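# Load two desk cartons into window seat, close lid

## Task

Move both cartons that sit on the desk into the window seat's storage, then close the seat's lid completely. The lid drops shut by itself whenever nothing props it up, so it must be lowered under control: a free fall of more than a short distance, or a slam, counts as failure. One robot or both may work. At the end, release everything and back away. Neither robot may topple or be left leaning, or the task fails.

## Robot and tools

Setup: two identical Hello Robot Stretch 4 units, r1 and r2. Each has an omni-wheel base, a lift on a vertical mast, an arm that telescopes forward, a three-joint wrist (yaw, pitch, roll) and a two-finger gripper. Each is about 1.6 m tall; its base rim lies within 0.23 m of its base origin. Cameras per robot: <name>_head_camera, <name>_head_left_camera, <name>_head_right_camera, <name>_wrist_camera. Loose objects may occasionally get nudged by outside forces.

Frames: the base frame sits on the floor under the base centre, x ahead, y to the left, z up. hand_pose (a point between the open fingertips) is reported in this frame and may be slightly off. Odometry frame = base frame at scene start. Each robot reports only in its own frames, so relative placement of the two robots can be judged only from images, lidar_m and wrist_depth_mm.

execute_actions: arguments "actions" (a list holding one action, or empty to just get state and images) and optional "cameras" (list of camera names; omitted, null or ["all"] gives all, [] gives none; an unknown name rejects the call). An action is an object keyed "r1" and/or "r2". Per robot you may give "base", "joints", or both, plus optional "pace" and "contact_limits"; or instead only "end_of_arm": "enable_torque" (re-powers wrist/gripper motors that shut off; they hold in place). Everything in one action starts at once and may finish at different moments; one action runs at most 15 s.
- base: exactly one key, a relative move from where the base last reported itself. translate_m: straight drive in metres, + forward, -2 to 2. strafe_m: sideways metres, + left, -2 to 2. rotate_rad: turn in place, + counter-clockwise seen from above, -3.2 to 3.2.
- joints: absolute targets by name. lift_m 0 to 1.2; arm_m 0 to 0.55 (extension); wrist_yaw_rad -1.134 to 4.276 (0 straight ahead, + left, 3.14 stowed back, above 3.4 the arm may obstruct); wrist_pitch_rad -1.117 to 4.259 (0 level, 1.57 pointing down); wrist_roll_rad -1.117 to 4.259 (0 fingers level, + clockwise viewed from behind); gripper_m -0.038 to 0.141 (fingertip gap in metres; negative squeezes the tips together). Done tolerances: ±0.004 for lift, arm, gripper; ±0.02 yaw and roll; ±0.05 pitch. Joint targets past a limit are clipped and reported; any other out-of-range value or unknown key rejects the whole call with no motion.
- pace: "slow", "default", "fast", "max": base up to 0.1/0.3/0.4/0.6 m/s and 1/2/3/4 rad/s. With lift above 0.2 m at move start, base speed is further capped, down to 0.3 m/s and 1 rad/s at lift 1.2.
- contact_limits: {"arm_m": value} from 0 (most sensitive) to 0.75 (pushes hardest) before a contact_stop; default 0.5.
A robot, base or joint omitted from an action may keep pushing toward an earlier target without the status showing it. While you think, robots keep holding the last command. If any result reports a stop, the remaining motion calls in that same reply are skipped.

wait: {"seconds": 0 to 10}; commands nothing and returns state and images like an empty action.
zoom_image: {"camera": name, "region": [x0, y0, x1, y1]} in pixels of that camera's latest full image, origin top-left, at most 504x504.
finished_scene: {"scene": current scene number}; final, irreversible, and the goal must already hold and keep holding. Its result states success and the next task. When resuming from a break, first send an empty execute_actions to learn the current scene and task.

Result lines: base_status / joint_status tell how each motion ended: "done" (for the base, wheels turned the full amount even if slipping), "off_target" (stopped short, may still push), "contact_stop_at_<key>" (hit something; that part goes slack: a lift may sag under load, a base may drift), "limit_stop_at_<name>", "time_out", "torque_fault" (wrist/gripper motor overloaded and went limp until enable_torque). After these stops the old target is dropped. "limit_stop_at_tilt" means lean over 6 degrees: lift, arm and wheels go slack and refuse commands. "limit_stop_at_own_body": a joint was about to strike the robot itself; move it away, not toward. Likely with pitch below -0.2 plus roll below -0.4 or above 4. on_its_own lists uncommanded behaviour; "held at" there is the held target, not the actual position. lidar_m: 12 distances in metres, 30-degree sectors counter-clockwise from straight ahead (1st ahead, 4th left, 7th behind, 10th right); "-" is nothing seen or closer than 0.25 m; it sees from ~0.15 m up, misses glass, thin legs and much behind; sees the other robot but not itself. wrist_depth_mm: 7x7 grid of median depths, 100 to 2000 mm, row by row from top left. base_odometry counts wheel turns only; heading -3.142 to 3.142, + left. If turned_by_wheels and turned_by_imu differ by more than ~0.1 rad, something was hit or slipped. base_tilt in degrees (+ forward, + right), with a fixed offset up to ~1.5 degrees. motor_effort: percent of max, + toward higher values, bracket is peak in last action; fixed small bias and noise. Wheel motors wheel_0..2: + turns the base right.

Gripping: command a gap smaller than the object; tighter squeezes harder and pulls it toward the wrist by up to about a third of the shortfall. Neither the reading nor "done" proves a grasp; at commands of 0 or more a firm grip shows in gripper_m effort. Fingertips pressed onto a surface can snag; raise the lift. Level-held loads over ~2 kg can fault the wrist.

Avoid: robots pressing on each other (bases in contact plus even a few millimetres more drive is a hard press and ends the run; no state line reports robot contact); turning or driving with over 1 kg held and arm_m above 0.2, especially fast; steady hard pushes or pulls with a high gripper; shared loads (base travel may differ ~3 cm per metre); dropping cartons; letting the lid fall. To unfold at start, send lift_m 0.4 with wrist_yaw_rad 0 in one action. Camera calibration (K, distortion, T_world_to_cam from the carrying robot's base frame) is given per camera with small errors, larger for the wrist camera on an extended arm.

Each tool is called after ">>>" as name([rows], argument=value, ...), one row to a line, values as JSON.

## Session

>>> execute_actions(actions=[])

Scene clock: 0.00 s.
r1.base_odometry: x=+0.000 y=+0.000 heading=+0.000 (m, m, rad; r1's odometry frame)
r1.turned_by_wheels: +0.000 (rad since the last result)
r1.turned_by_imu: +0.000 (rad since the last result)
r1.base_tilt: forward=-0.2 right=-0.5 (deg)
r1.lidar_m: 1.67 1.95 2.29 1.69 1.41 1.58 1.69 1.30 1.23 1.26 1.75 2.10
r1.base_status: not commanded
r1.joint_positions: lift_m=+0.243 arm_m=-0.001 wrist_yaw_rad=+3.169 wrist_pitch_rad=+0.016 wrist_roll_rad=-0.012 gripper_m=+0.057
r1.joint_status: not commanded
r1.motor_effort: lift_m=+19 arm_m=+0 wrist_yaw_rad=+0 wrist_pitch_rad=-7 wrist_roll_rad=+1 gripper_m=-5 wheel_0=+0 wheel_1=-1 wheel_2=+0 (%)
r1.hand_pose: x=-0.1208 y=+0.0794 z=+0.4170 quat_wxyz=(-0.014, -0.008, -0.006, +1.000) (m; r1's base frame)
r1.wrist_depth_mm: - 134 - 1863 1618 1464 1366 / - 133 - 1863 1708 1499 1366 / - 119 168 1808 1661 1499 1336 / - 125 191 1921 1618 1499 1366 / 133 135 1863 1921 1618 1537 1366 / 212 1464 212 1499 214 1138 1042 / 205 1281 1060 108 960 831 798
r2.base_odometry: x=+0.000 y=+0.000 heading=+0.000 (m, m, rad; r2's odometry frame)
r2.turned_by_wheels: +0.000 (rad since the last result)
r2.turned_by_imu: +0.000 (rad since the last result)
r2.base_tilt: forward=-1.1 right=-0.1 (deg)
r2.lidar_m: 1.36 2.01 1.89 2.11 2.30 1.48 0.95 0.90 1.62 1.11 1.04 1.07
r2.base_status: not commanded
r2.joint_positions: lift_m=+0.136 arm_m=+0.000 wrist_yaw_rad=+3.141 wrist_pitch_rad=+0.017 wrist_roll_rad=-0.003 gripper_m=+0.057
r2.joint_status: not commanded
r2.motor_effort: lift_m=+17 arm_m=+0 wrist_yaw_rad=+0 wrist_pitch_rad=-7 wrist_roll_rad=-2 gripper_m=-3 wheel_0=-1 wheel_1=+1 wheel_2=-1 (%)
r2.hand_pose: x=-0.1179 y=+0.0877 z=+0.3096 quat_wxyz=(+0.000, -0.008, -0.002, +1.000) (m; r2's base frame)
r2.wrist_depth_mm: - 128 1098 - - - - / - 125 184 1576 - - - / 109 133 234 - - - - / 134 1661 - - - - - / 1281 1499 1366 1576 1661 1863 1983 / 904 878 842 931 203 1042 1118 / 676 281 723 - 741 723 768
pictures: r1_head_camera, r1_head_left_camera, r1_head_right_camera, r1_wrist_camera, r2_head_camera, r2_head_left_camera, r2_head_right_camera, r2_wrist_camera
Images, in order (width x height): r1_head_camera 420x560, r1_head_left_camera 420x672, r1_head_right_camera 420x672, r1_wrist_camera 616x392, r2_head_camera 420x560, r2_head_left_camera 420x672, r2_head_right_camera 420x672, r2_wrist_camera 616x392.

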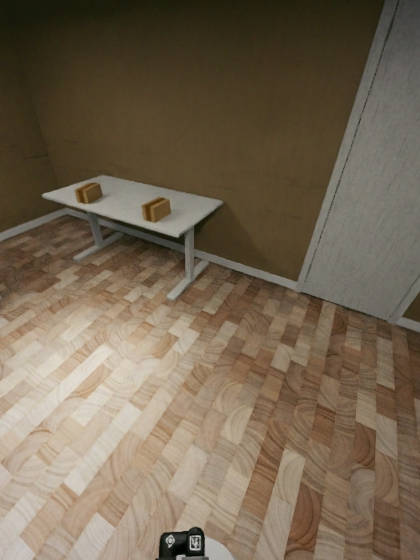

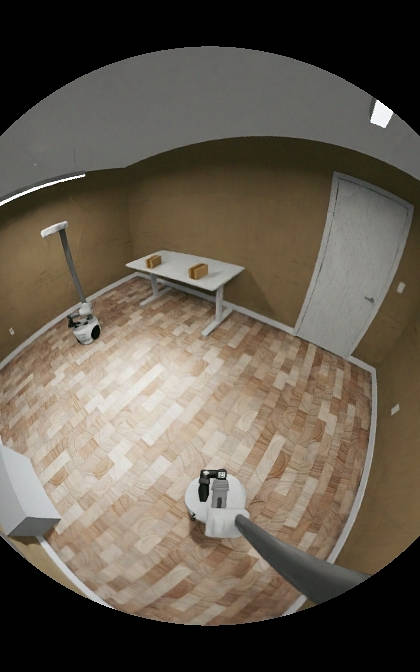

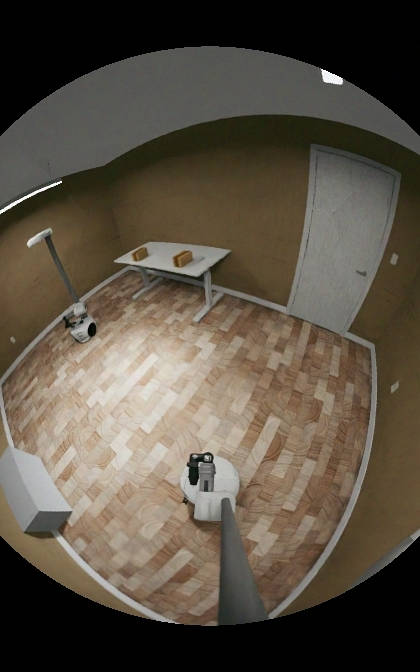

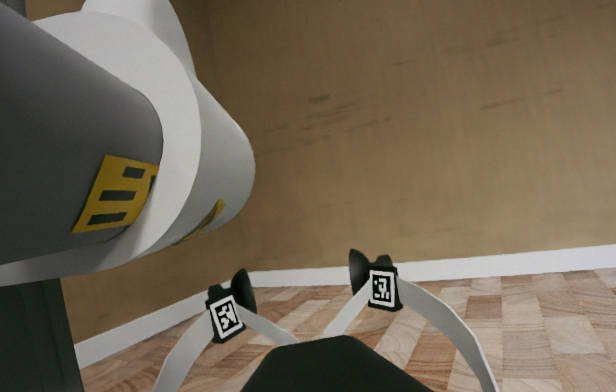

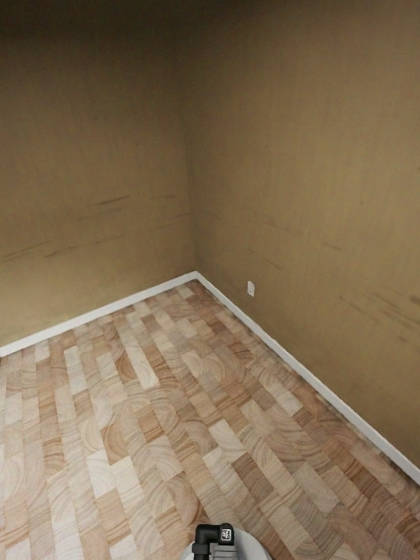

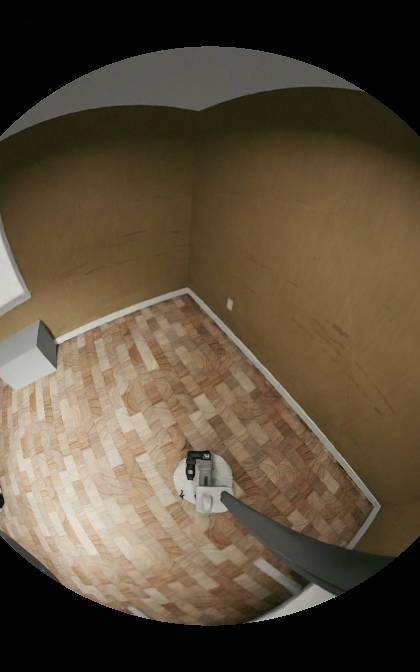

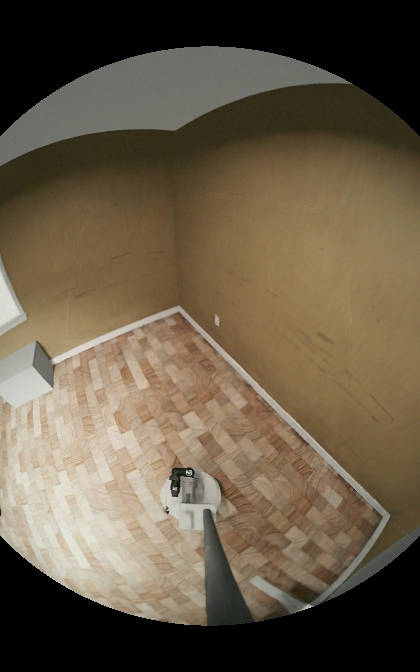

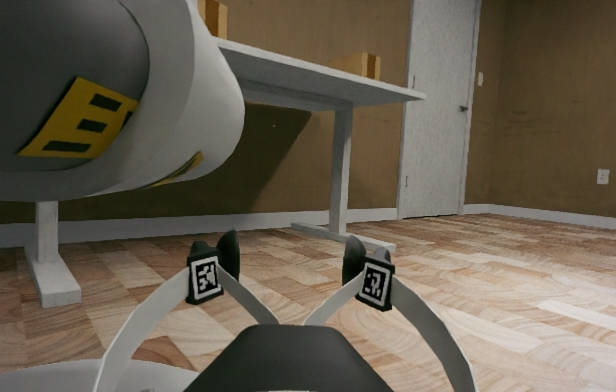

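>>> execute_actions([
  {"r1":{"base":{"rotate_rad":1.9},"joints":{"lift_m":0.4,"wrist_yaw_rad":0}},"r2":{"base":{"rotate_rad":-2.8},"joints":{"lift_m":0.4,"wrist_yaw_rad":0}}},
])

Scene clock: 7.30 s.
r1.base_odometry: x=+0.000 y=+0.000 heading=+1.899 (m, m, rad; r1's odometry frame)
r1.turned_by_wheels: +1.899 (rad since the last result)
r1.turned_by_imu: +1.915 (rad since the last result)
r1.base_tilt: forward=-0.2 right=-0.4 (deg)
r1.lidar_m: 1.41 1.60 1.61 1.40 1.20 1.24 1.51 2.10 1.79 1.69 2.30 2.96
r1.base_status: done
r1.joint_positions: lift_m=+0.400 arm_m=-0.001 wrist_yaw_rad=+0.001 wrist_pitch_rad=+0.016 wrist_roll_rad=-0.012 gripper_m=+0.057
r1.joint_status: all done
r1.motor_effort: lift_m=+24(25) arm_m=+0(0) wrist_yaw_rad=-1(6) wrist_pitch_rad=-6(4) wrist_roll_rad=+0(1) gripper_m=-4(2) wheel_0=-4(9) wheel_1=-5(10) wheel_2=-5(10) (%)
r1.hand_pose: x=+0.4585 y=-0.0873 z=+0.5732 quat_wxyz=(+1.000, -0.006, +0.008, +0.000) (m; r1's base frame)
r1.wrist_depth_mm: 1255 1499 1863 - - - - / 1255 1499 1756 - - - - / 1281 1430 1808 - - - - / 1229 1397 1756 - - - - / 1205 1397 1499 1537 - - - / 1182 1397 213 1397 213 1537 1366 / 1160 1366 1182 108 1281 1078 1042
r2.base_odometry: x=+0.000 y=+0.000 heading=-2.800 (m, m, rad; r2's odometry frame)
r2.turned_by_wheels: -2.800 (rad since the last result)
r2.turned_by_imu: -2.834 (rad since the last result)
r2.base_tilt: forward=-0.9 right=-0.2 (deg)
r2.lidar_m: 0.91 0.93 1.23 1.04 1.04 1.21 2.03 1.99 1.86 2.15 3.51 1.08
r2.base_status: done
r2.joint_positions: lift_m=+0.400 arm_m=+0.000 wrist_yaw_rad=+0.000 wrist_pitch_rad=+0.017 wrist_roll_rad=-0.003 gripper_m=+0.057
r2.joint_status: all done
r2.motor_effort: lift_m=+22(24) arm_m=+0(0) wrist_yaw_rad=+0(6) wrist_pitch_rad=-8(8) wrist_roll_rad=-2(2) gripper_m=-6(1) wheel_0=+2(8) wheel_1=+3(9) wheel_2=+0(11) (%)
r2.hand_pose: x=+0.4590 y=-0.0874 z=+0.5730 quat_wxyz=(+1.000, -0.002, +0.008, +0.000) (m; r2's base frame)
r2.wrist_depth_mm: 1255 1336 1430 1537 1661 1756 - / 1281 1366 1464 878 1661 1863 - / 1281 1336 991 1042 1205 1255 1118 / 1308 1397 1464 1576 1756 1863 - / 1308 1397 1464 1618 1756 1921 - / 1308 1366 1397 1576 202 1618 1756 / 1138 1008 1205 - 1255 1205 1281
pictures: r1_head_camera, r1_head_left_camera, r1_head_right_camera, r1_wrist_camera, r2_head_camera, r2_head_left_camera, r2_head_right_camera, r2_wrist_camera
camera_calibration (this result's frames):
r1_wrist_camera: T_world_to_cam=[[-0.0478591, -0.984808, -0.16692, 0.033734], [-0.012723, 0.167699, -0.985756, 0.637858], [0.998773, -0.0450537, -0.0205556, -0.22279], [0, 0, 0, 1]] pos_world=[0.232247, -0.0837838, 0.629823]
r2_wrist_camera: T_world_to_cam=[[-0.0421907, -0.998119, 0.0444683, -0.105821], [-0.101781, -0.0399826, -0.994003, 0.649663], [0.993912, -0.0464637, -0.0999027, -0.174161], [0, 0, 0, 1]] pos_world=[0.234759, -0.0877389, 0.633074]
Images, in order (width x height): r1_head_camera 420x560, r1_head_left_camera 420x672, r1_head_right_camera 420x672, r1_wrist_camera 616x392, r2_head_camera 420x560, r2_head_left_camera 420x672, r2_head_right_camera 420x672, r2_wrist_camera 616x392.

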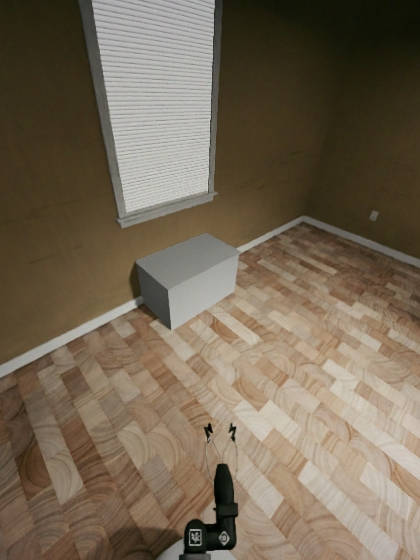

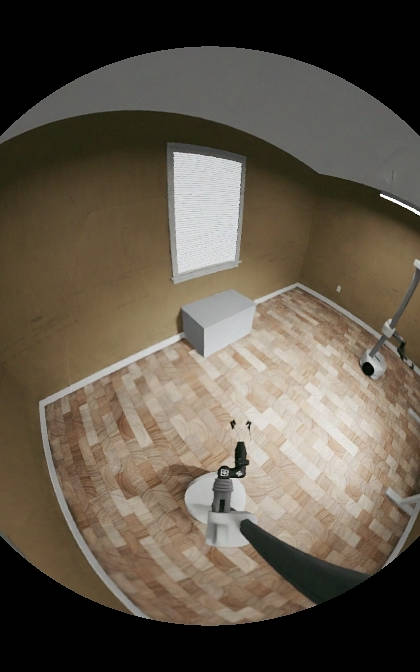

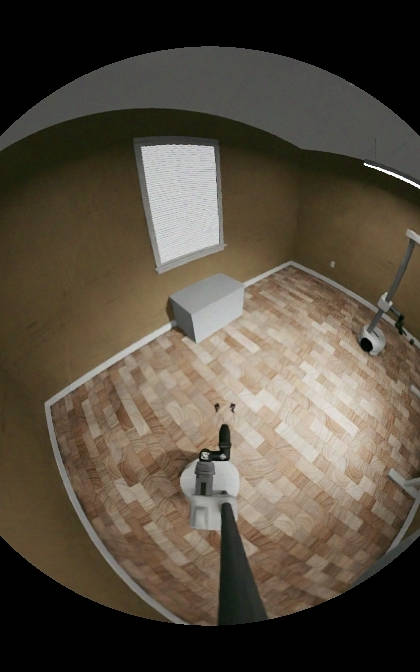

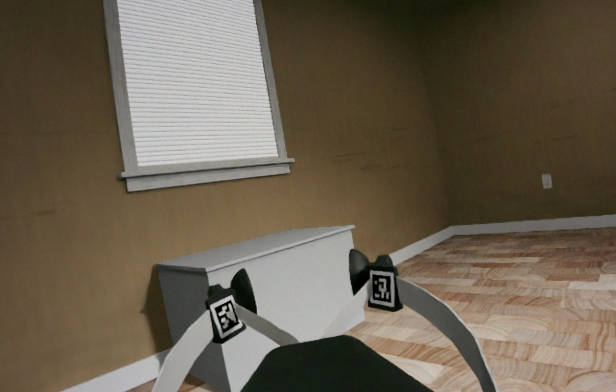

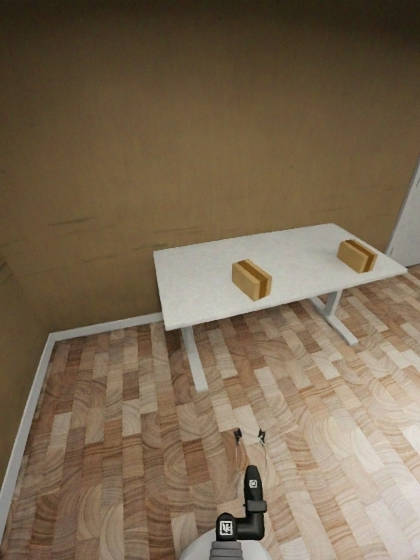

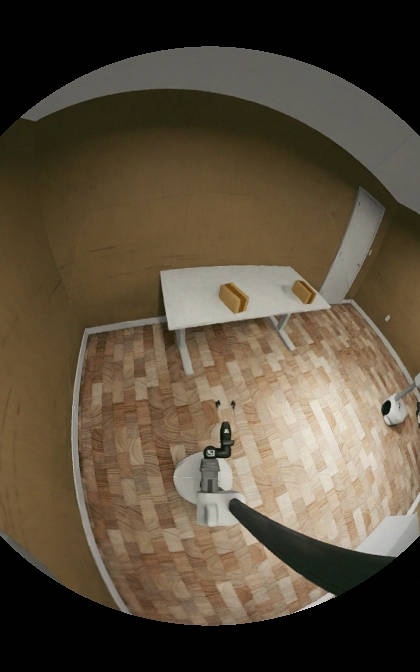

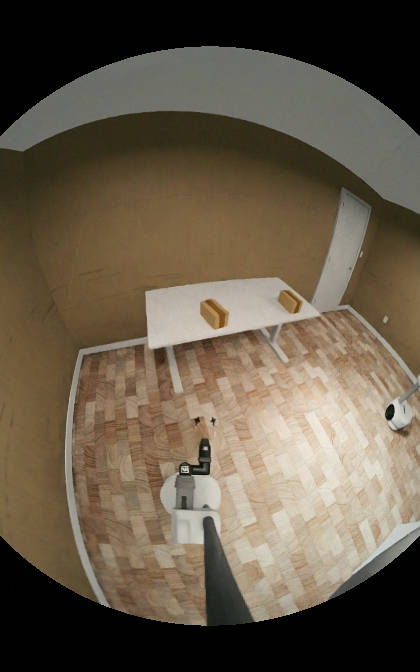

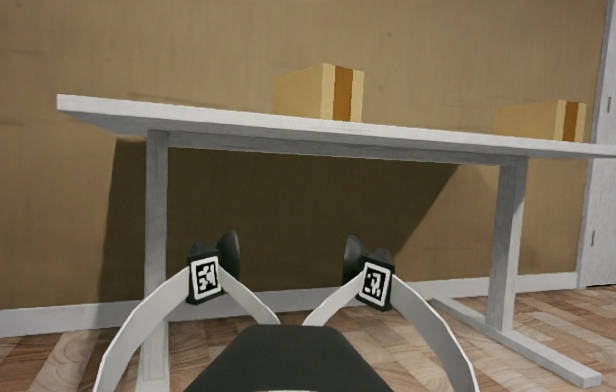

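>>> zoom_image(camera="r1_head_camera", region=[120, 220, 260, 340])

>>> zoom_image(camera="r1_wrist_camera", region=[140, 200, 380, 340])

Region (120, 220, 260, 340) of r1_head_camera's 420x560 image, scaled by 3.600, with more detail than that image has; it fills the top 432 rows of this view, and the rest is white.

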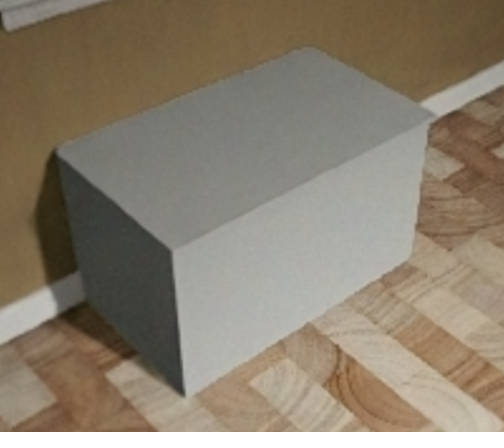

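Region (140, 200, 380, 340) of r1_wrist_camera's 616x392 image, scaled by 2.100; it fills the top 294 rows of this view, and the rest is white.

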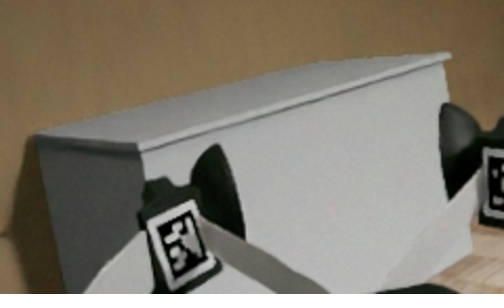

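>>> zoom_image(camera="r2_head_camera", region=[140, 210, 420, 350])

>>> zoom_image(camera="r2_head_camera", region=[210, 240, 290, 320])

Region (140, 210, 420, 350) of r2_head_camera's 420x560 image, scaled by 1.800, with more detail than that image has.

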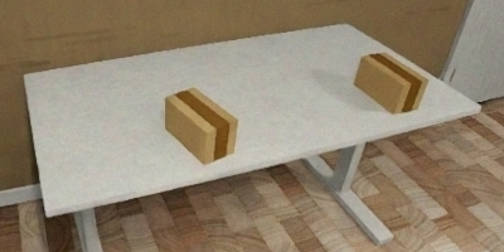

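Region (210, 240, 290, 320) of r2_head_camera's 420x560 image, scaled by 6.300, with more detail than that image has.

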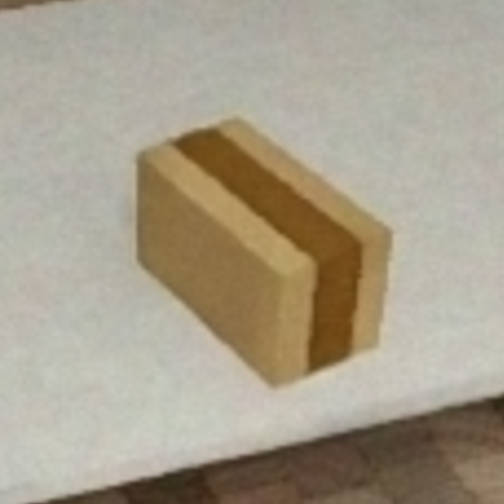

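>>> execute_actions([
  {"r1":{"base":{"strafe_m":0.24},"joints":{"lift_m":0.22,"gripper_m":0.0}},"r2":{"base":{"strafe_m":-0.066},"joints":{"lift_m":1.0,"wrist_pitch_rad":1.57,"wrist_roll_rad":-0.52,"gripper_m":0.141}}},
], cameras=["r1_head_camera","r2_head_camera","r2_wrist_camera"])

Scene clock: 66.03 s.
r1.base_odometry: x=-0.227 y=-0.077 heading=+1.899 (m, m, rad; r1's odometry frame)
r1.turned_by_wheels: +0.000 (rad since the last result)
r1.turned_by_imu: -0.001 (rad since the last result)
r1.base_tilt: forward=-0.2 right=-0.3 (deg)
r1.lidar_m: 1.37 1.44 1.46 1.20 1.03 1.06 1.29 2.26 2.12 1.88 2.42 1.87
r1.base_status: done
r1.joint_positions: lift_m=+0.220 arm_m=-0.001 wrist_yaw_rad=+0.000 wrist_pitch_rad=+0.016 wrist_roll_rad=-0.012 gripper_m=+0.000
r1.joint_status: all done
r1.motor_effort: lift_m=+15(22) arm_m=+0(0) wrist_yaw_rad=+0(1) wrist_pitch_rad=-5(4) wrist_roll_rad=+0(1) gripper_m=-5(5) wheel_0=-2(10) wheel_1=+2(16) wheel_2=+0(3) (%)
r1.hand_pose: x=+0.4585 y=-0.0874 z=+0.3940 quat_wxyz=(+1.000, -0.006, +0.008, +0.000) (m; r1's base frame)
r1.wrist_depth_mm: 1138 1336 1576 - - - - / 1138 1308 1537 1983 - - - / 1138 1308 1499 1863 - - - / 1118 1255 1464 1430 - - - / 1098 1229 1366 1229 1618 1863 1576 / 1025 1229 1366 195 183 1098 960 / 1042 1118 960 109 878 750 768
r2.base_odometry: x=-0.022 y=+0.062 heading=-2.800 (m, m, rad; r2's odometry frame)
r2.turned_by_wheels: +0.000 (rad since the last result)
r2.turned_by_imu: -0.001 (rad since the last result)
r2.base_tilt: forward=-1.1 right=-0.1 (deg)
r2.lidar_m: 0.91 0.91 1.30 1.10 1.10 1.29 2.02 1.88 1.82 2.40 3.55 1.09
r2.base_status: done
r2.joint_positions: lift_m=+1.000 arm_m=+0.000 wrist_yaw_rad=+0.000 wrist_pitch_rad=+1.570 wrist_roll_rad=-0.520 gripper_m=+0.141
r2.joint_status: all done
r2.motor_effort: lift_m=+22(24) arm_m=+0(0) wrist_yaw_rad=+0(1) wrist_pitch_rad=+0(5) wrist_roll_rad=-3(7) gripper_m=+5(1) wheel_0=+1(10) wheel_1=-1(10) wheel_2=+1(2) (%)
r2.hand_pose: x=+0.1707 y=-0.0874 z=+0.8894 quat_wxyz=(+0.684, -0.182, +0.683, +0.182) (m; r2's base frame)
r2.wrist_depth_mm: 1042 1060 1042 1078 1078 1098 1098 / 1060 1060 1060 1078 1078 1118 1118 / 1042 1098 1060 1098 1118 1138 1138 / 1060 1078 878 1118 1118 1138 1138 / 1078 213 904 1138 1118 1138 1160 / 1098 1118 691 171 1160 1160 1182 / 1098 1138 544 - 1182 1182 1182
pictures: r1_head_camera, r2_head_camera, r2_wrist_camera
camera_calibration (this result's frames):
r2_wrist_camera: T_world_to_cam=[[0.530589, -0.846506, 0.0436117, -0.215905], [-0.846247, -0.526086, 0.0842538, 0.060454], [-0.0483778, -0.0816105, -0.995489, 1.11532], [0, 0, 0, 1]] pos_world=[0.219672, -0.059939, 1.11461]
Images, in order (width x height): r1_head_camera 420x560, r2_head_camera 420x560, r2_wrist_camera 616x392.

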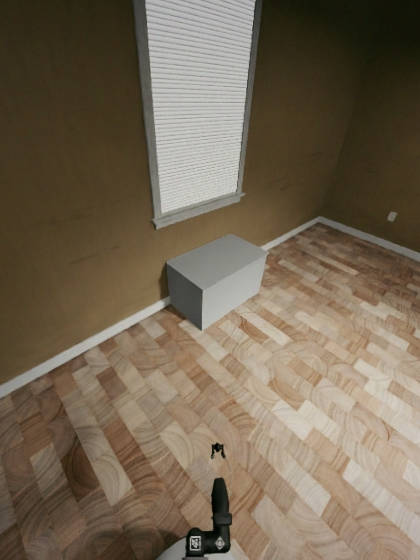

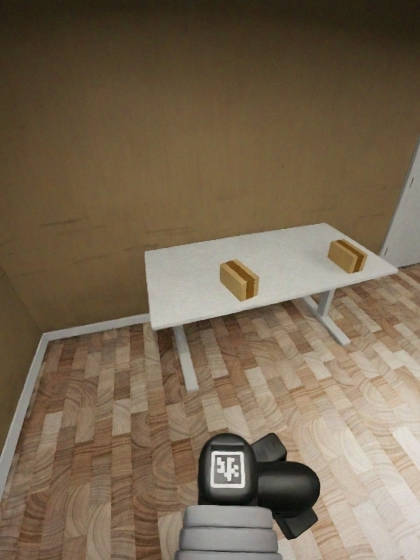

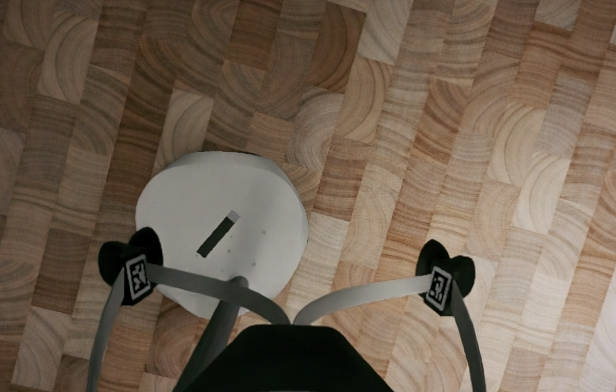

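>>> execute_actions([
  {"r1":{"base":{"translate_m":0.78}},"r2":{"base":{"translate_m":0.55},"joints":{"lift_m":1.1,"arm_m":0.42}}},
], cameras=["r1_head_camera","r1_wrist_camera","r2_head_camera","r2_wrist_camera"])

Scene clock: 76.47 s.
r1.base_odometry: x=-0.479 y=+0.661 heading=+1.899 (m, m, rad; r1's odometry frame)
r1.turned_by_wheels: +0.000 (rad since the last result)
r1.turned_by_imu: -0.004 (rad since the last result)
r1.base_tilt: forward=-0.2 right=-0.4 (deg)
r1.lidar_m: 0.60 0.85 0.87 1.05 1.59 1.58 1.91 2.87 2.20 2.31 3.16 0.79
r1.base_status: done
r1.joint_positions: lift_m=+0.220 arm_m=-0.001 wrist_yaw_rad=+0.000 wrist_pitch_rad=+0.016 wrist_roll_rad=-0.012 gripper_m=+0.000
r1.joint_status: not commanded
r1.motor_effort: lift_m=+15(16) arm_m=+0(0) wrist_yaw_rad=+0(0) wrist_pitch_rad=-8(5) wrist_roll_rad=+0(1) gripper_m=-5(7) wheel_0=+2(8) wheel_1=+4(12) wheel_2=-3(12) (%)
r1.hand_pose: x=+0.4585 y=-0.0874 z=+0.3939 quat_wxyz=(+1.000, -0.006, +0.008, +0.000) (m; r1's base frame)
r1.wrist_depth_mm: 627 732 917 1160 1537 - - / 634 750 878 1118 1537 - - / 627 732 878 1098 1430 - - / 609 723 842 508 634 - - / 615 615 402 436 585 878 1537 / 597 647 410 195 185 842 976 / 591 640 379 108 585 723 759
r2.base_odometry: x=-0.540 y=-0.123 heading=-2.799 (m, m, rad; r2's odometry frame)
r2.turned_by_wheels: +0.000 (rad since the last result)
r2.turned_by_imu: -0.003 (rad since the last result)
r2.base_tilt: forward=-0.9 right=-0.2 (deg)
r2.lidar_m: 0.38 0.38 0.47 1.24 1.25 1.48 2.49 2.23 2.31 3.47 0.90 0.47
r2.base_status: done
r2.joint_positions: lift_m=+1.100 arm_m=+0.418 wrist_yaw_rad=+0.000 wrist_pitch_rad=+1.570 wrist_roll_rad=-0.520 gripper_m=+0.141
r2.joint_status: all done
r2.motor_effort: lift_m=+22(23) arm_m=+10(10) wrist_yaw_rad=+0(0) wrist_pitch_rad=-1(2) wrist_roll_rad=-2(2) gripper_m=+0(3) wheel_0=+2(6) wheel_1=+3(7) wheel_2=+1(9) (%)
r2.hand_pose: x=+0.5894 y=-0.0874 z=+0.9894 quat_wxyz=(+0.684, -0.182, +0.683, +0.182) (m; r2's base frame)
r2.wrist_depth_mm: 462 469 477 480 488 488 492 / 466 473 477 368 492 492 492 / 473 477 480 370 488 496 500 / 473 480 484 373 496 500 508 / 484 214 492 377 500 512 517 / 1182 976 1008 172 504 512 521 / 1205 991 991 - 1255 521 525
pictures: r1_head_camera, r1_wrist_camera, r2_head_camera, r2_wrist_camera
camera_calibration (this result's frames):
r1_wrist_camera: T_world_to_cam=[[-0.0482281, -0.98479, -0.16692, 0.0038695], [-0.01266, 0.167703, -0.985756, 0.46111], [0.998756, -0.0454279, -0.0205555, -0.226473], [0, 0, 0, 1]] pos_world=[0.232216, -0.0838071, 0.450532]
r2_wrist_camera: T_world_to_cam=[[0.5309, -0.84631, 0.043634, -0.442613], [-0.846056, -0.526399, 0.0842187, 0.406245], [-0.0483063, -0.0816286, -0.995491, 1.23511], [0, 0, 0, 1]] pos_world=[0.638352, -0.0599209, 1.21464]
Images, in order (width x height): r1_head_camera 420x560, r1_wrist_camera 616x392, r2_head_camera 420x560, r2_wrist_camera 616x392.

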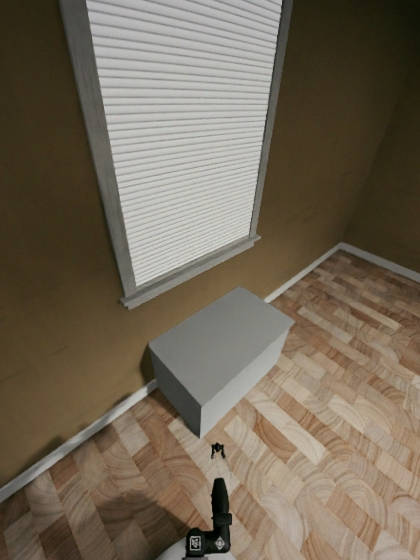

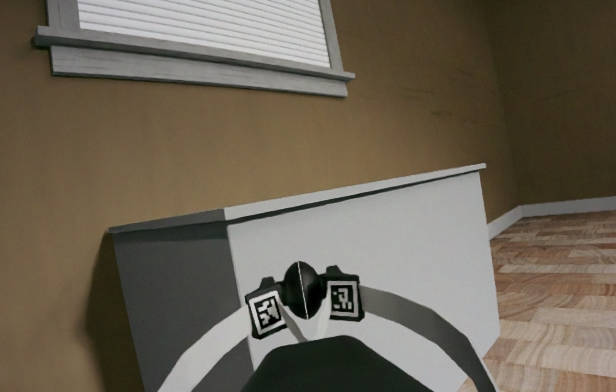

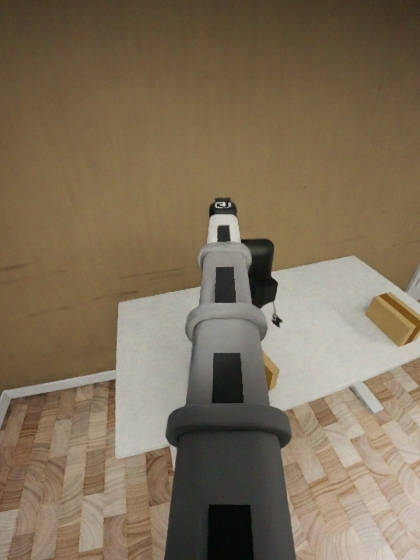

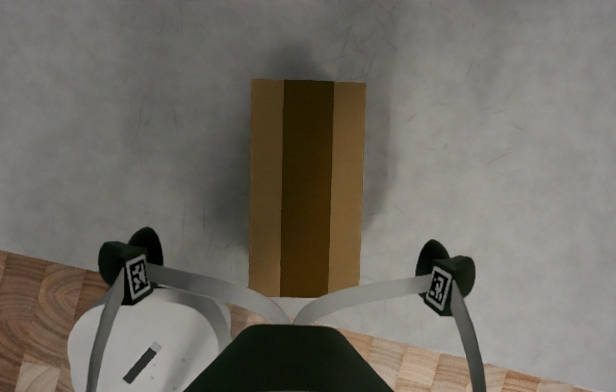

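>>> execute_actions([
  {"r1":{"joints":{"lift_m":0.17}},"r2":{"joints":{"lift_m":0.985,"arm_m":0.453}}},
], cameras=["r1_wrist_camera","r2_wrist_camera"])

Scene clock: 89.47 s.
r1.base_odometry: x=-0.479 y=+0.661 heading=+1.899 (m, m, rad; r1's odometry frame)
r1.turned_by_wheels: +0.000 (rad since the last result)
r1.turned_by_imu: -0.001 (rad since the last result)
r1.base_tilt: forward=-0.2 right=-0.4 (deg)
r1.lidar_m: 0.57 0.83 0.86 1.02 1.58 1.57 1.93 2.86 2.21 2.30 3.16 0.80
r1.base_status: not commanded
r1.joint_positions: lift_m=+0.170 arm_m=-0.001 wrist_yaw_rad=+0.000 wrist_pitch_rad=+0.016 wrist_roll_rad=-0.012 gripper_m=+0.000
r1.joint_status: all done
r1.motor_effort: lift_m=+15(16) arm_m=+0(0) wrist_yaw_rad=+0(1) wrist_pitch_rad=-6(5) wrist_roll_rad=+1(0) gripper_m=-4(7) wheel_0=+2(2) wheel_1=+4(4) wheel_2=-3(3) (%)
r1.hand_pose: x=+0.4585 y=-0.0874 z=+0.3440 quat_wxyz=(+1.000, -0.006, +0.008, +0.000) (m; r1's base frame)
r1.wrist_depth_mm: 640 741 891 1138 1618 - - / 640 750 891 1118 1499 - - / 634 732 878 1060 1336 - - / 621 647 402 462 609 - - / 615 603 399 436 585 842 1397 / 615 640 407 195 183 820 878 / 591 647 382 108 580 676 668
r2.base_odometry: x=-0.540 y=-0.123 heading=-2.799 (m, m, rad; r2's odometry frame)
r2.turned_by_wheels: +0.000 (rad since the last result)
r2.turned_by_imu: -0.001 (rad since the last result)
r2.base_tilt: forward=-1.0 right=-0.2 (deg)
r2.lidar_m: 0.39 0.40 0.45 1.26 1.26 1.45 2.48 2.25 2.33 3.48 0.88 0.46
r2.base_status: not commanded
r2.joint_positions: lift_m=+0.985 arm_m=+0.451 wrist_yaw_rad=+0.000 wrist_pitch_rad=+1.570 wrist_roll_rad=-0.520 gripper_m=+0.141
r2.joint_status: all done
r2.motor_effort: lift_m=+13(19) arm_m=+10(10) wrist_yaw_rad=+0(0) wrist_pitch_rad=-2(2) wrist_roll_rad=-2(0) gripper_m=+0(1) wheel_0=+2(2) wheel_1=+3(4) wheel_2=+1(1) (%)
r2.hand_pose: x=+0.6224 y=-0.0874 z=+0.8751 quat_wxyz=(+0.684, -0.182, +0.683, +0.182) (m; r2's base frame)
r2.wrist_depth_mm: 355 359 364 366 370 373 377 / 359 362 364 366 375 377 379 / 362 366 255 257 377 379 387 / 366 370 257 259 382 384 387 / 368 213 260 262 384 389 394 / 375 379 263 171 389 392 399 / 878 891 384 - 394 397 407
pictures: r1_wrist_camera, r2_wrist_camera
camera_calibration (this result's frames):
r1_wrist_camera: T_world_to_cam=[[-0.0482279, -0.98479, -0.16692, -0.00446698], [-0.0126599, 0.167703, -0.985756, 0.411878], [0.998756, -0.0454278, -0.0205553, -0.2275], [0, 0, 0, 1]] pos_world=[0.232216, -0.0838071, 0.400589]
r2_wrist_camera: T_world_to_cam=[[0.530823, -0.846364, 0.043535, -0.454966], [-0.846094, -0.526314, 0.0843766, 0.443601], [-0.0485002, -0.0816237, -0.995482, 1.12305], [0, 0, 0, 1]] pos_world=[0.671303, -0.0599258, 1.10036]
Images, in order (width x height): r1_wrist_camera 616x392, r2_wrist_camera 616x392.

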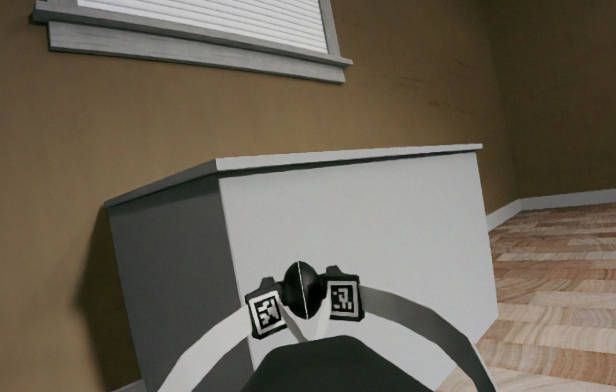

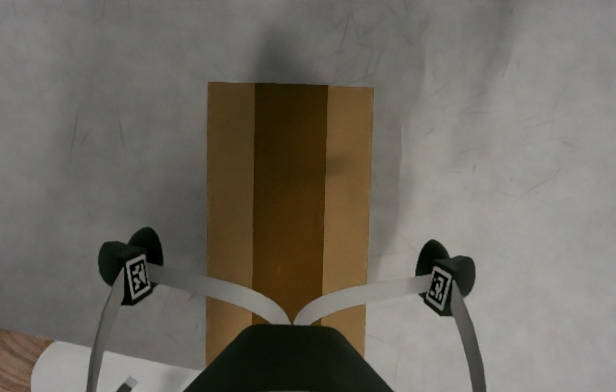

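>>> execute_actions([
  {"r2":{"joints":{"lift_m":0.90},"pace":"slow"}},
], cameras=["r1_wrist_camera","r2_wrist_camera"])

>>> zoom_image(camera="r1_wrist_camera", region=[90, 130, 500, 230])

Scene clock: 94.50 s.
r1.base_odometry: x=-0.479 y=+0.661 heading=+1.899 (m, m, rad; r1's odometry frame)
r1.turned_by_wheels: +0.000 (rad since the last result)
r1.turned_by_imu: -0.001 (rad since the last result)
r1.base_tilt: forward=-0.1 right=-0.4 (deg)
r1.lidar_m: 0.61 0.85 0.87 1.02 1.59 1.58 1.92 2.86 2.20 2.32 3.14 0.80
r1.base_status: not commanded
r1.joint_positions: lift_m=+0.170 arm_m=-0.001 wrist_yaw_rad=+0.000 wrist_pitch_rad=+0.016 wrist_roll_rad=-0.012 gripper_m=+0.000
r1.joint_status: not commanded
r1.motor_effort: lift_m=+15(15) arm_m=+0(0) wrist_yaw_rad=+0(0) wrist_pitch_rad=-4(3) wrist_roll_rad=+1(1) gripper_m=-6(6) wheel_0=+2(2) wheel_1=+4(4) wheel_2=-3(3) (%)
r1.hand_pose: x=+0.4585 y=-0.0874 z=+0.3440 quat_wxyz=(+1.000, -0.006, +0.008, +0.000) (m; r1's base frame)
r1.wrist_depth_mm: 647 732 878 1160 1576 - - / 640 750 904 1098 1464 - - / 634 741 866 1060 1366 - - / 627 647 397 462 597 - - / 615 615 399 442 591 878 1397 / 603 647 407 195 183 831 866 / 591 647 379 108 585 676 676
r2.base_odometry: x=-0.540 y=-0.123 heading=-2.799 (m, m, rad; r2's odometry frame)
r2.turned_by_wheels: +0.000 (rad since the last result)
r2.turned_by_imu: -0.001 (rad since the last result)
r2.base_tilt: forward=-1.0 right=-0.1 (deg)
r2.lidar_m: 0.37 0.40 0.47 1.26 1.26 1.44 2.45 2.22 2.33 3.50 0.89 0.47
r2.base_status: not commanded
r2.joint_positions: lift_m=+0.901 arm_m=+0.451 wrist_yaw_rad=+0.000 wrist_pitch_rad=+1.571 wrist_roll_rad=-0.520 gripper_m=+0.141
r2.joint_status: all done
r2.motor_effort: lift_m=+10(13) arm_m=+10(10) wrist_yaw_rad=+0(0) wrist_pitch_rad=-2(3) wrist_roll_rad=-2(2) gripper_m=+3(0) wheel_0=+2(2) wheel_1=+3(3) wheel_2=+1(1) (%)
r2.hand_pose: x=+0.6222 y=-0.0874 z=+0.7904 quat_wxyz=(+0.683, -0.182, +0.683, +0.182) (m; r2's base frame)
r2.wrist_depth_mm: 277 278 282 283 289 291 296 / 279 281 171 173 175 294 297 / 282 285 173 174 177 300 303 / 283 289 174 176 179 301 304 / 289 198 176 178 180 304 306 / 290 291 177 178 183 307 310 / 293 297 179 - 307 310 315
pictures: r1_wrist_camera, r2_wrist_camera
camera_calibration (this result's frames):
r1_wrist_camera: T_world_to_cam=[[-0.0482282, -0.98479, -0.16692, -0.00446697], [-0.01266, 0.167703, -0.985756, 0.411878], [0.998756, -0.045428, -0.0205555, -0.2275], [0, 0, 0, 1]] pos_world=[0.232216, -0.0838071, 0.400589]
r2_wrist_camera: T_world_to_cam=[[0.530822, -0.846383, 0.0431675, -0.45088], [-0.846055, -0.526282, 0.0849623, 0.450099], [-0.0491923, -0.0816219, -0.995449, 1.03907], [0, 0, 0, 1]] pos_world=[0.671259, -0.0599277, 1.01556]
Images, in order (width x height): r1_wrist_camera 616x392, r2_wrist_camera 616x392.

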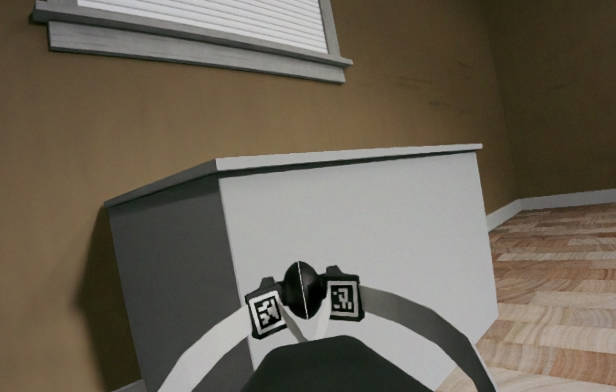

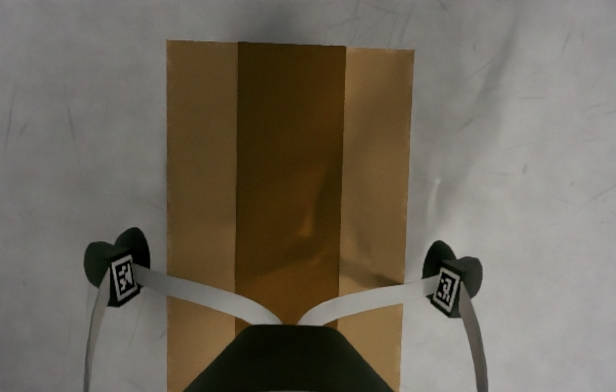

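Region (90, 130, 500, 230) of r1_wrist_camera's 616x392 image, scaled by 1.229; it fills the top 123 rows of this view, and the rest is white.

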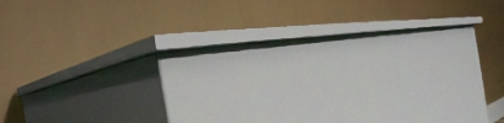

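>>> execute_actions([
  {"r1":{"joints":{"lift_m":0.2,"arm_m":0.13},"contact_limits":{"arm_m":0.1}},"r2":{"joints":{"lift_m":0.912,"gripper_m":0.06}}},
], cameras=["r1_wrist_camera","r1_head_camera","r2_wrist_camera"])

Scene clock: 108.40 s.
r1.base_odometry: x=-0.479 y=+0.661 heading=+1.899 (m, m, rad; r1's odometry frame)
r1.turned_by_wheels: +0.000 (rad since the last result)
r1.turned_by_imu: -0.001 (rad since the last result)
r1.base_tilt: forward=-0.2 right=-0.5 (deg)
r1.lidar_m: 0.57 0.87 0.85 1.05 1.57 1.59 1.91 2.85 2.23 2.30 3.16 0.82
r1.base_status: not commanded
r1.joint_positions: lift_m=+0.200 arm_m=+0.129 wrist_yaw_rad=+0.000 wrist_pitch_rad=+0.016 wrist_roll_rad=-0.012 gripper_m=+0.000
r1.joint_status: all done
r1.motor_effort: lift_m=+25(24) arm_m=+8(8) wrist_yaw_rad=+0(0) wrist_pitch_rad=-6(5) wrist_roll_rad=+1(1) gripper_m=-6(6) wheel_0=+1(2) wheel_1=+4(4) wheel_2=-3(3) (%)
r1.contact_limits: arm_m 0.1
r1.hand_pose: x=+0.5879 y=-0.0874 z=+0.3732 quat_wxyz=(+1.000, -0.006, +0.008, +0.000) (m; r1's base frame)
r1.wrist_depth_mm: 564 634 768 1008 1397 - - / 559 654 788 976 1336 - - / 549 647 768 976 1205 1808 - / 544 585 265 324 427 647 - / 530 343 262 309 418 615 1499 / 530 370 254 195 183 585 931 / 517 407 253 108 410 591 715
r2.base_odometry: x=-0.540 y=-0.123 heading=-2.799 (m, m, rad; r2's odometry frame)
r2.turned_by_wheels: +0.000 (rad since the last result)
r2.turned_by_imu: -0.001 (rad since the last result)
r2.base_tilt: forward=-0.9 right=+0.0 (deg)
r2.lidar_m: 0.40 0.39 0.45 1.25 1.23 1.48 2.46 2.23 2.32 3.48 0.88 0.47
r2.base_status: not commanded
r2.joint_positions: lift_m=+0.912 arm_m=+0.451 wrist_yaw_rad=+0.000 wrist_pitch_rad=+1.570 wrist_roll_rad=-0.520 gripper_m=+0.061
r2.joint_status: all done
r2.motor_effort: lift_m=+21(22) arm_m=+9(10) wrist_yaw_rad=-1(0) wrist_pitch_rad=-1(4) wrist_roll_rad=+1(1) gripper_m=-19(20) wheel_0=+2(1) wheel_1=+4(4) wheel_2=+1(1) (%)
r2.hand_pose: x=+0.6223 y=-0.0874 z=+0.8014 quat_wxyz=(+0.683, -0.182, +0.683, +0.182) (m; r2's base frame)
r2.wrist_depth_mm: 285 287 290 294 296 298 301 / 289 291 170 171 173 303 306 / 290 294 171 172 175 306 307 / 294 296 173 174 176 309 312 / 298 298 174 175 178 312 317 / 298 179 176 177 179 314 319 / 303 306 177 - 315 320 325
pictures: r1_head_camera, r1_wrist_camera, r2_wrist_camera
camera_calibration (this result's frames):
r1_wrist_camera: T_world_to_cam=[[-0.0483251, -0.984786, -0.16692, 0.006679], [-0.0126436, 0.167705, -0.985756, 0.442302], [0.998752, -0.0455263, -0.0205556, -0.356159], [0, 0, 0, 1]] pos_world=[0.36163, -0.0838133, 0.429795]
r2_wrist_camera: T_world_to_cam=[[0.530802, -0.846384, 0.0433962, -0.451599], [-0.846092, -0.526281, 0.0845977, 0.449583], [-0.0487636, -0.0816218, -0.99547, 1.04986], [0, 0, 0, 1]] pos_world=[0.671293, -0.0599277, 1.02667]
Images, in order (width x height): r1_head_camera 420x560, r1_wrist_camera 616x392, r2_wrist_camera 616x392.

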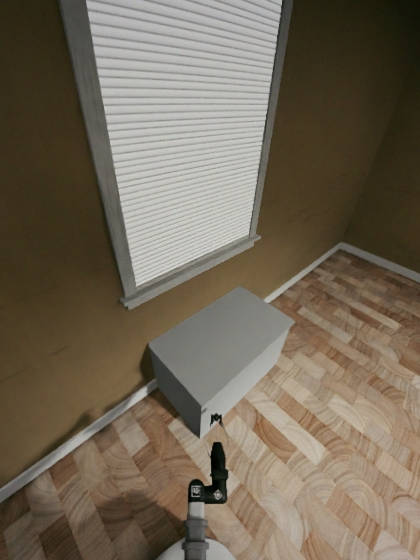

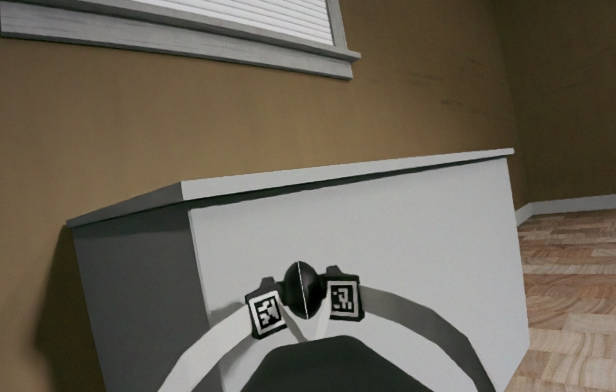

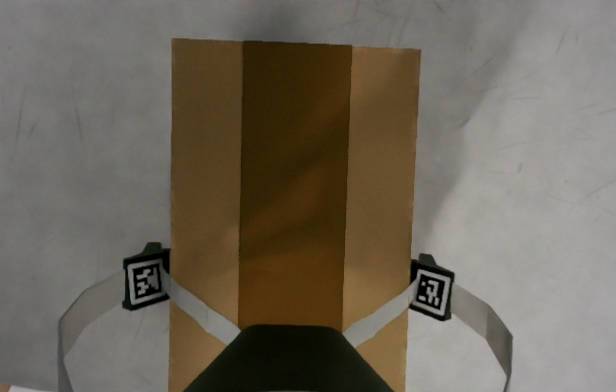

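>>> execute_actions([
  {"r1":{"joints":{"lift_m":0.225,"arm_m":0.24},"contact_limits":{"arm_m":0.1},"pace":"slow"},"r2":{"joints":{"lift_m":1.0,"arm_m":0.05}}},
], cameras=["r1_wrist_camera","r1_head_camera","r2_wrist_camera","r2_head_camera"])

Scene clock: 122.73 s.
r1.base_odometry: x=-0.478 y=+0.661 heading=+1.898 (m, m, rad; r1's odometry frame)
r1.turned_by_wheels: -0.001 (rad since the last result)
r1.turned_by_imu: -0.003 (rad since the last result)
r1.base_tilt: forward=-0.2 right=-0.3 (deg)
r1.lidar_m: 0.61 0.85 0.86 1.05 1.59 1.59 1.91 2.87 2.23 2.31 3.17 0.79
r1.base_status: not commanded
r1.joint_positions: lift_m=+0.225 arm_m=+0.220 wrist_yaw_rad=-0.022 wrist_pitch_rad=+0.016 wrist_roll_rad=-0.012 gripper_m=+0.000
r1.joint_status: arm_m contact_stop (moved +0.091 of +0.111); the others done
r1.on_its_own: arm_m is slack since a contact_stop (your +0.240 is given up); wrist_yaw_rad is at rest, and its effort (+63) is outside its rest range (-13 to +13)
r1.motor_effort: lift_m=+20(27) arm_m=+0(17) wrist_yaw_rad=+63(64) wrist_pitch_rad=-5(6) wrist_roll_rad=+1(1) gripper_m=-5(5) wheel_0=-7(7) wheel_1=+2(3) wheel_2=-12(12) (%)
r1.contact_limits: arm_m 0.1
r1.hand_pose: x=+0.6772 y=-0.0937 z=+0.3982 quat_wxyz=(+1.000, -0.006, +0.008, -0.011) (m; r1's base frame)
r1.wrist_depth_mm: 517 591 723 931 1366 - - / 508 603 732 917 1308 - - / 504 597 723 917 1229 1921 - / 500 585 661 297 353 530 - / 253 156 191 238 327 508 1576 / 274 166 186 187 190 484 1008 / 304 166 172 108 327 439 723
r2.base_odometry: x=-0.540 y=-0.123 heading=-2.799 (m, m, rad; r2's odometry frame)
r2.turned_by_wheels: +0.000 (rad since the last result)
r2.turned_by_imu: -0.001 (rad since the last result)
r2.base_tilt: forward=-1.0 right=-0.1 (deg)
r2.lidar_m: 0.25 0.38 0.47 1.24 1.26 1.47 2.46 2.25 2.34 3.47 0.89 0.50
r2.base_status: not commanded
r2.joint_positions: lift_m=+0.999 arm_m=+0.052 wrist_yaw_rad=+0.000 wrist_pitch_rad=+1.570 wrist_roll_rad=-0.520 gripper_m=+0.061
r2.joint_status: all done
r2.motor_effort: lift_m=+24(26) arm_m=-10(10) wrist_yaw_rad=+1(1) wrist_pitch_rad=-1(2) wrist_roll_rad=-2(3) gripper_m=-21(26) wheel_0=+1(2) wheel_1=+3(3) wheel_2=+1(1) (%)
r2.hand_pose: x=+0.2227 y=-0.0874 z=+0.8892 quat_wxyz=(+0.683, -0.182, +0.683, +0.182) (m; r2's base frame)
r2.wrist_depth_mm: 1060 1060 1025 1060 387 387 392 / 1042 1060 170 171 173 1098 1118 / 1060 1078 171 173 174 1118 1138 / 1060 1078 172 174 176 1138 1138 / 1078 891 174 176 178 1138 1138 / 1078 179 176 177 179 1138 1160 / 1118 1138 177 - 1160 1160 1205
pictures: r1_head_camera, r1_wrist_camera, r2_head_camera, r2_wrist_camera
camera_calibration (this result's frames):
r1_wrist_camera: T_world_to_cam=[[-0.0699404, -0.983487, -0.166918, 0.0237052], [-0.00901829, 0.167944, -0.985755, 0.466647], [0.99751, -0.0674388, -0.0206154, -0.446355], [0, 0, 0, 1]] pos_world=[0.45111, -0.0851584, 0.454755]
r2_wrist_camera: T_world_to_cam=[[0.530633, -0.846492, 0.0433503, -0.243254], [-0.846192, -0.526109, 0.0846709, 0.104072], [-0.0488663, -0.0816119, -0.995466, 1.11776], [0, 0, 0, 1]] pos_world=[0.271764, -0.0599378, 1.11442]
Images, in order (width x height): r1_head_camera 420x560, r1_wrist_camera 616x392, r2_head_camera 420x560, r2_wrist_camera 616x392.

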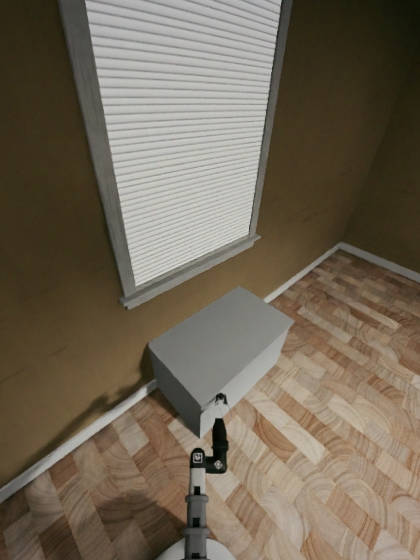

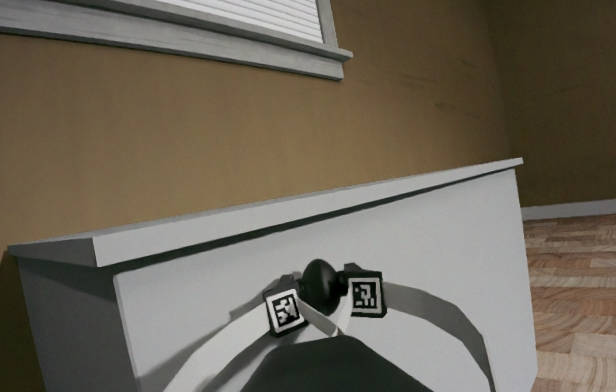

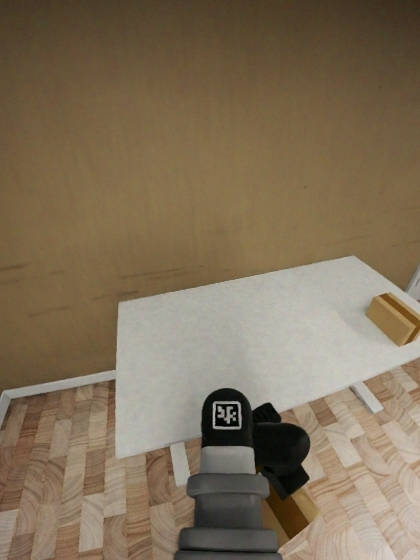

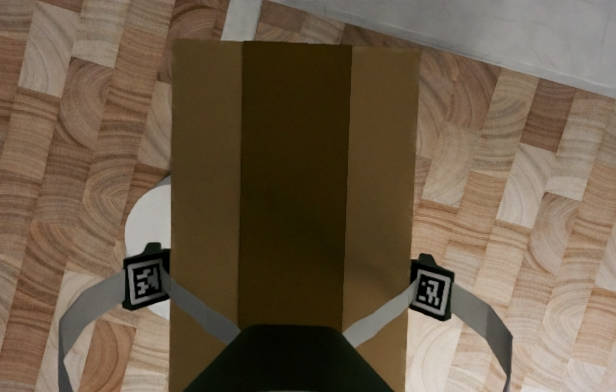

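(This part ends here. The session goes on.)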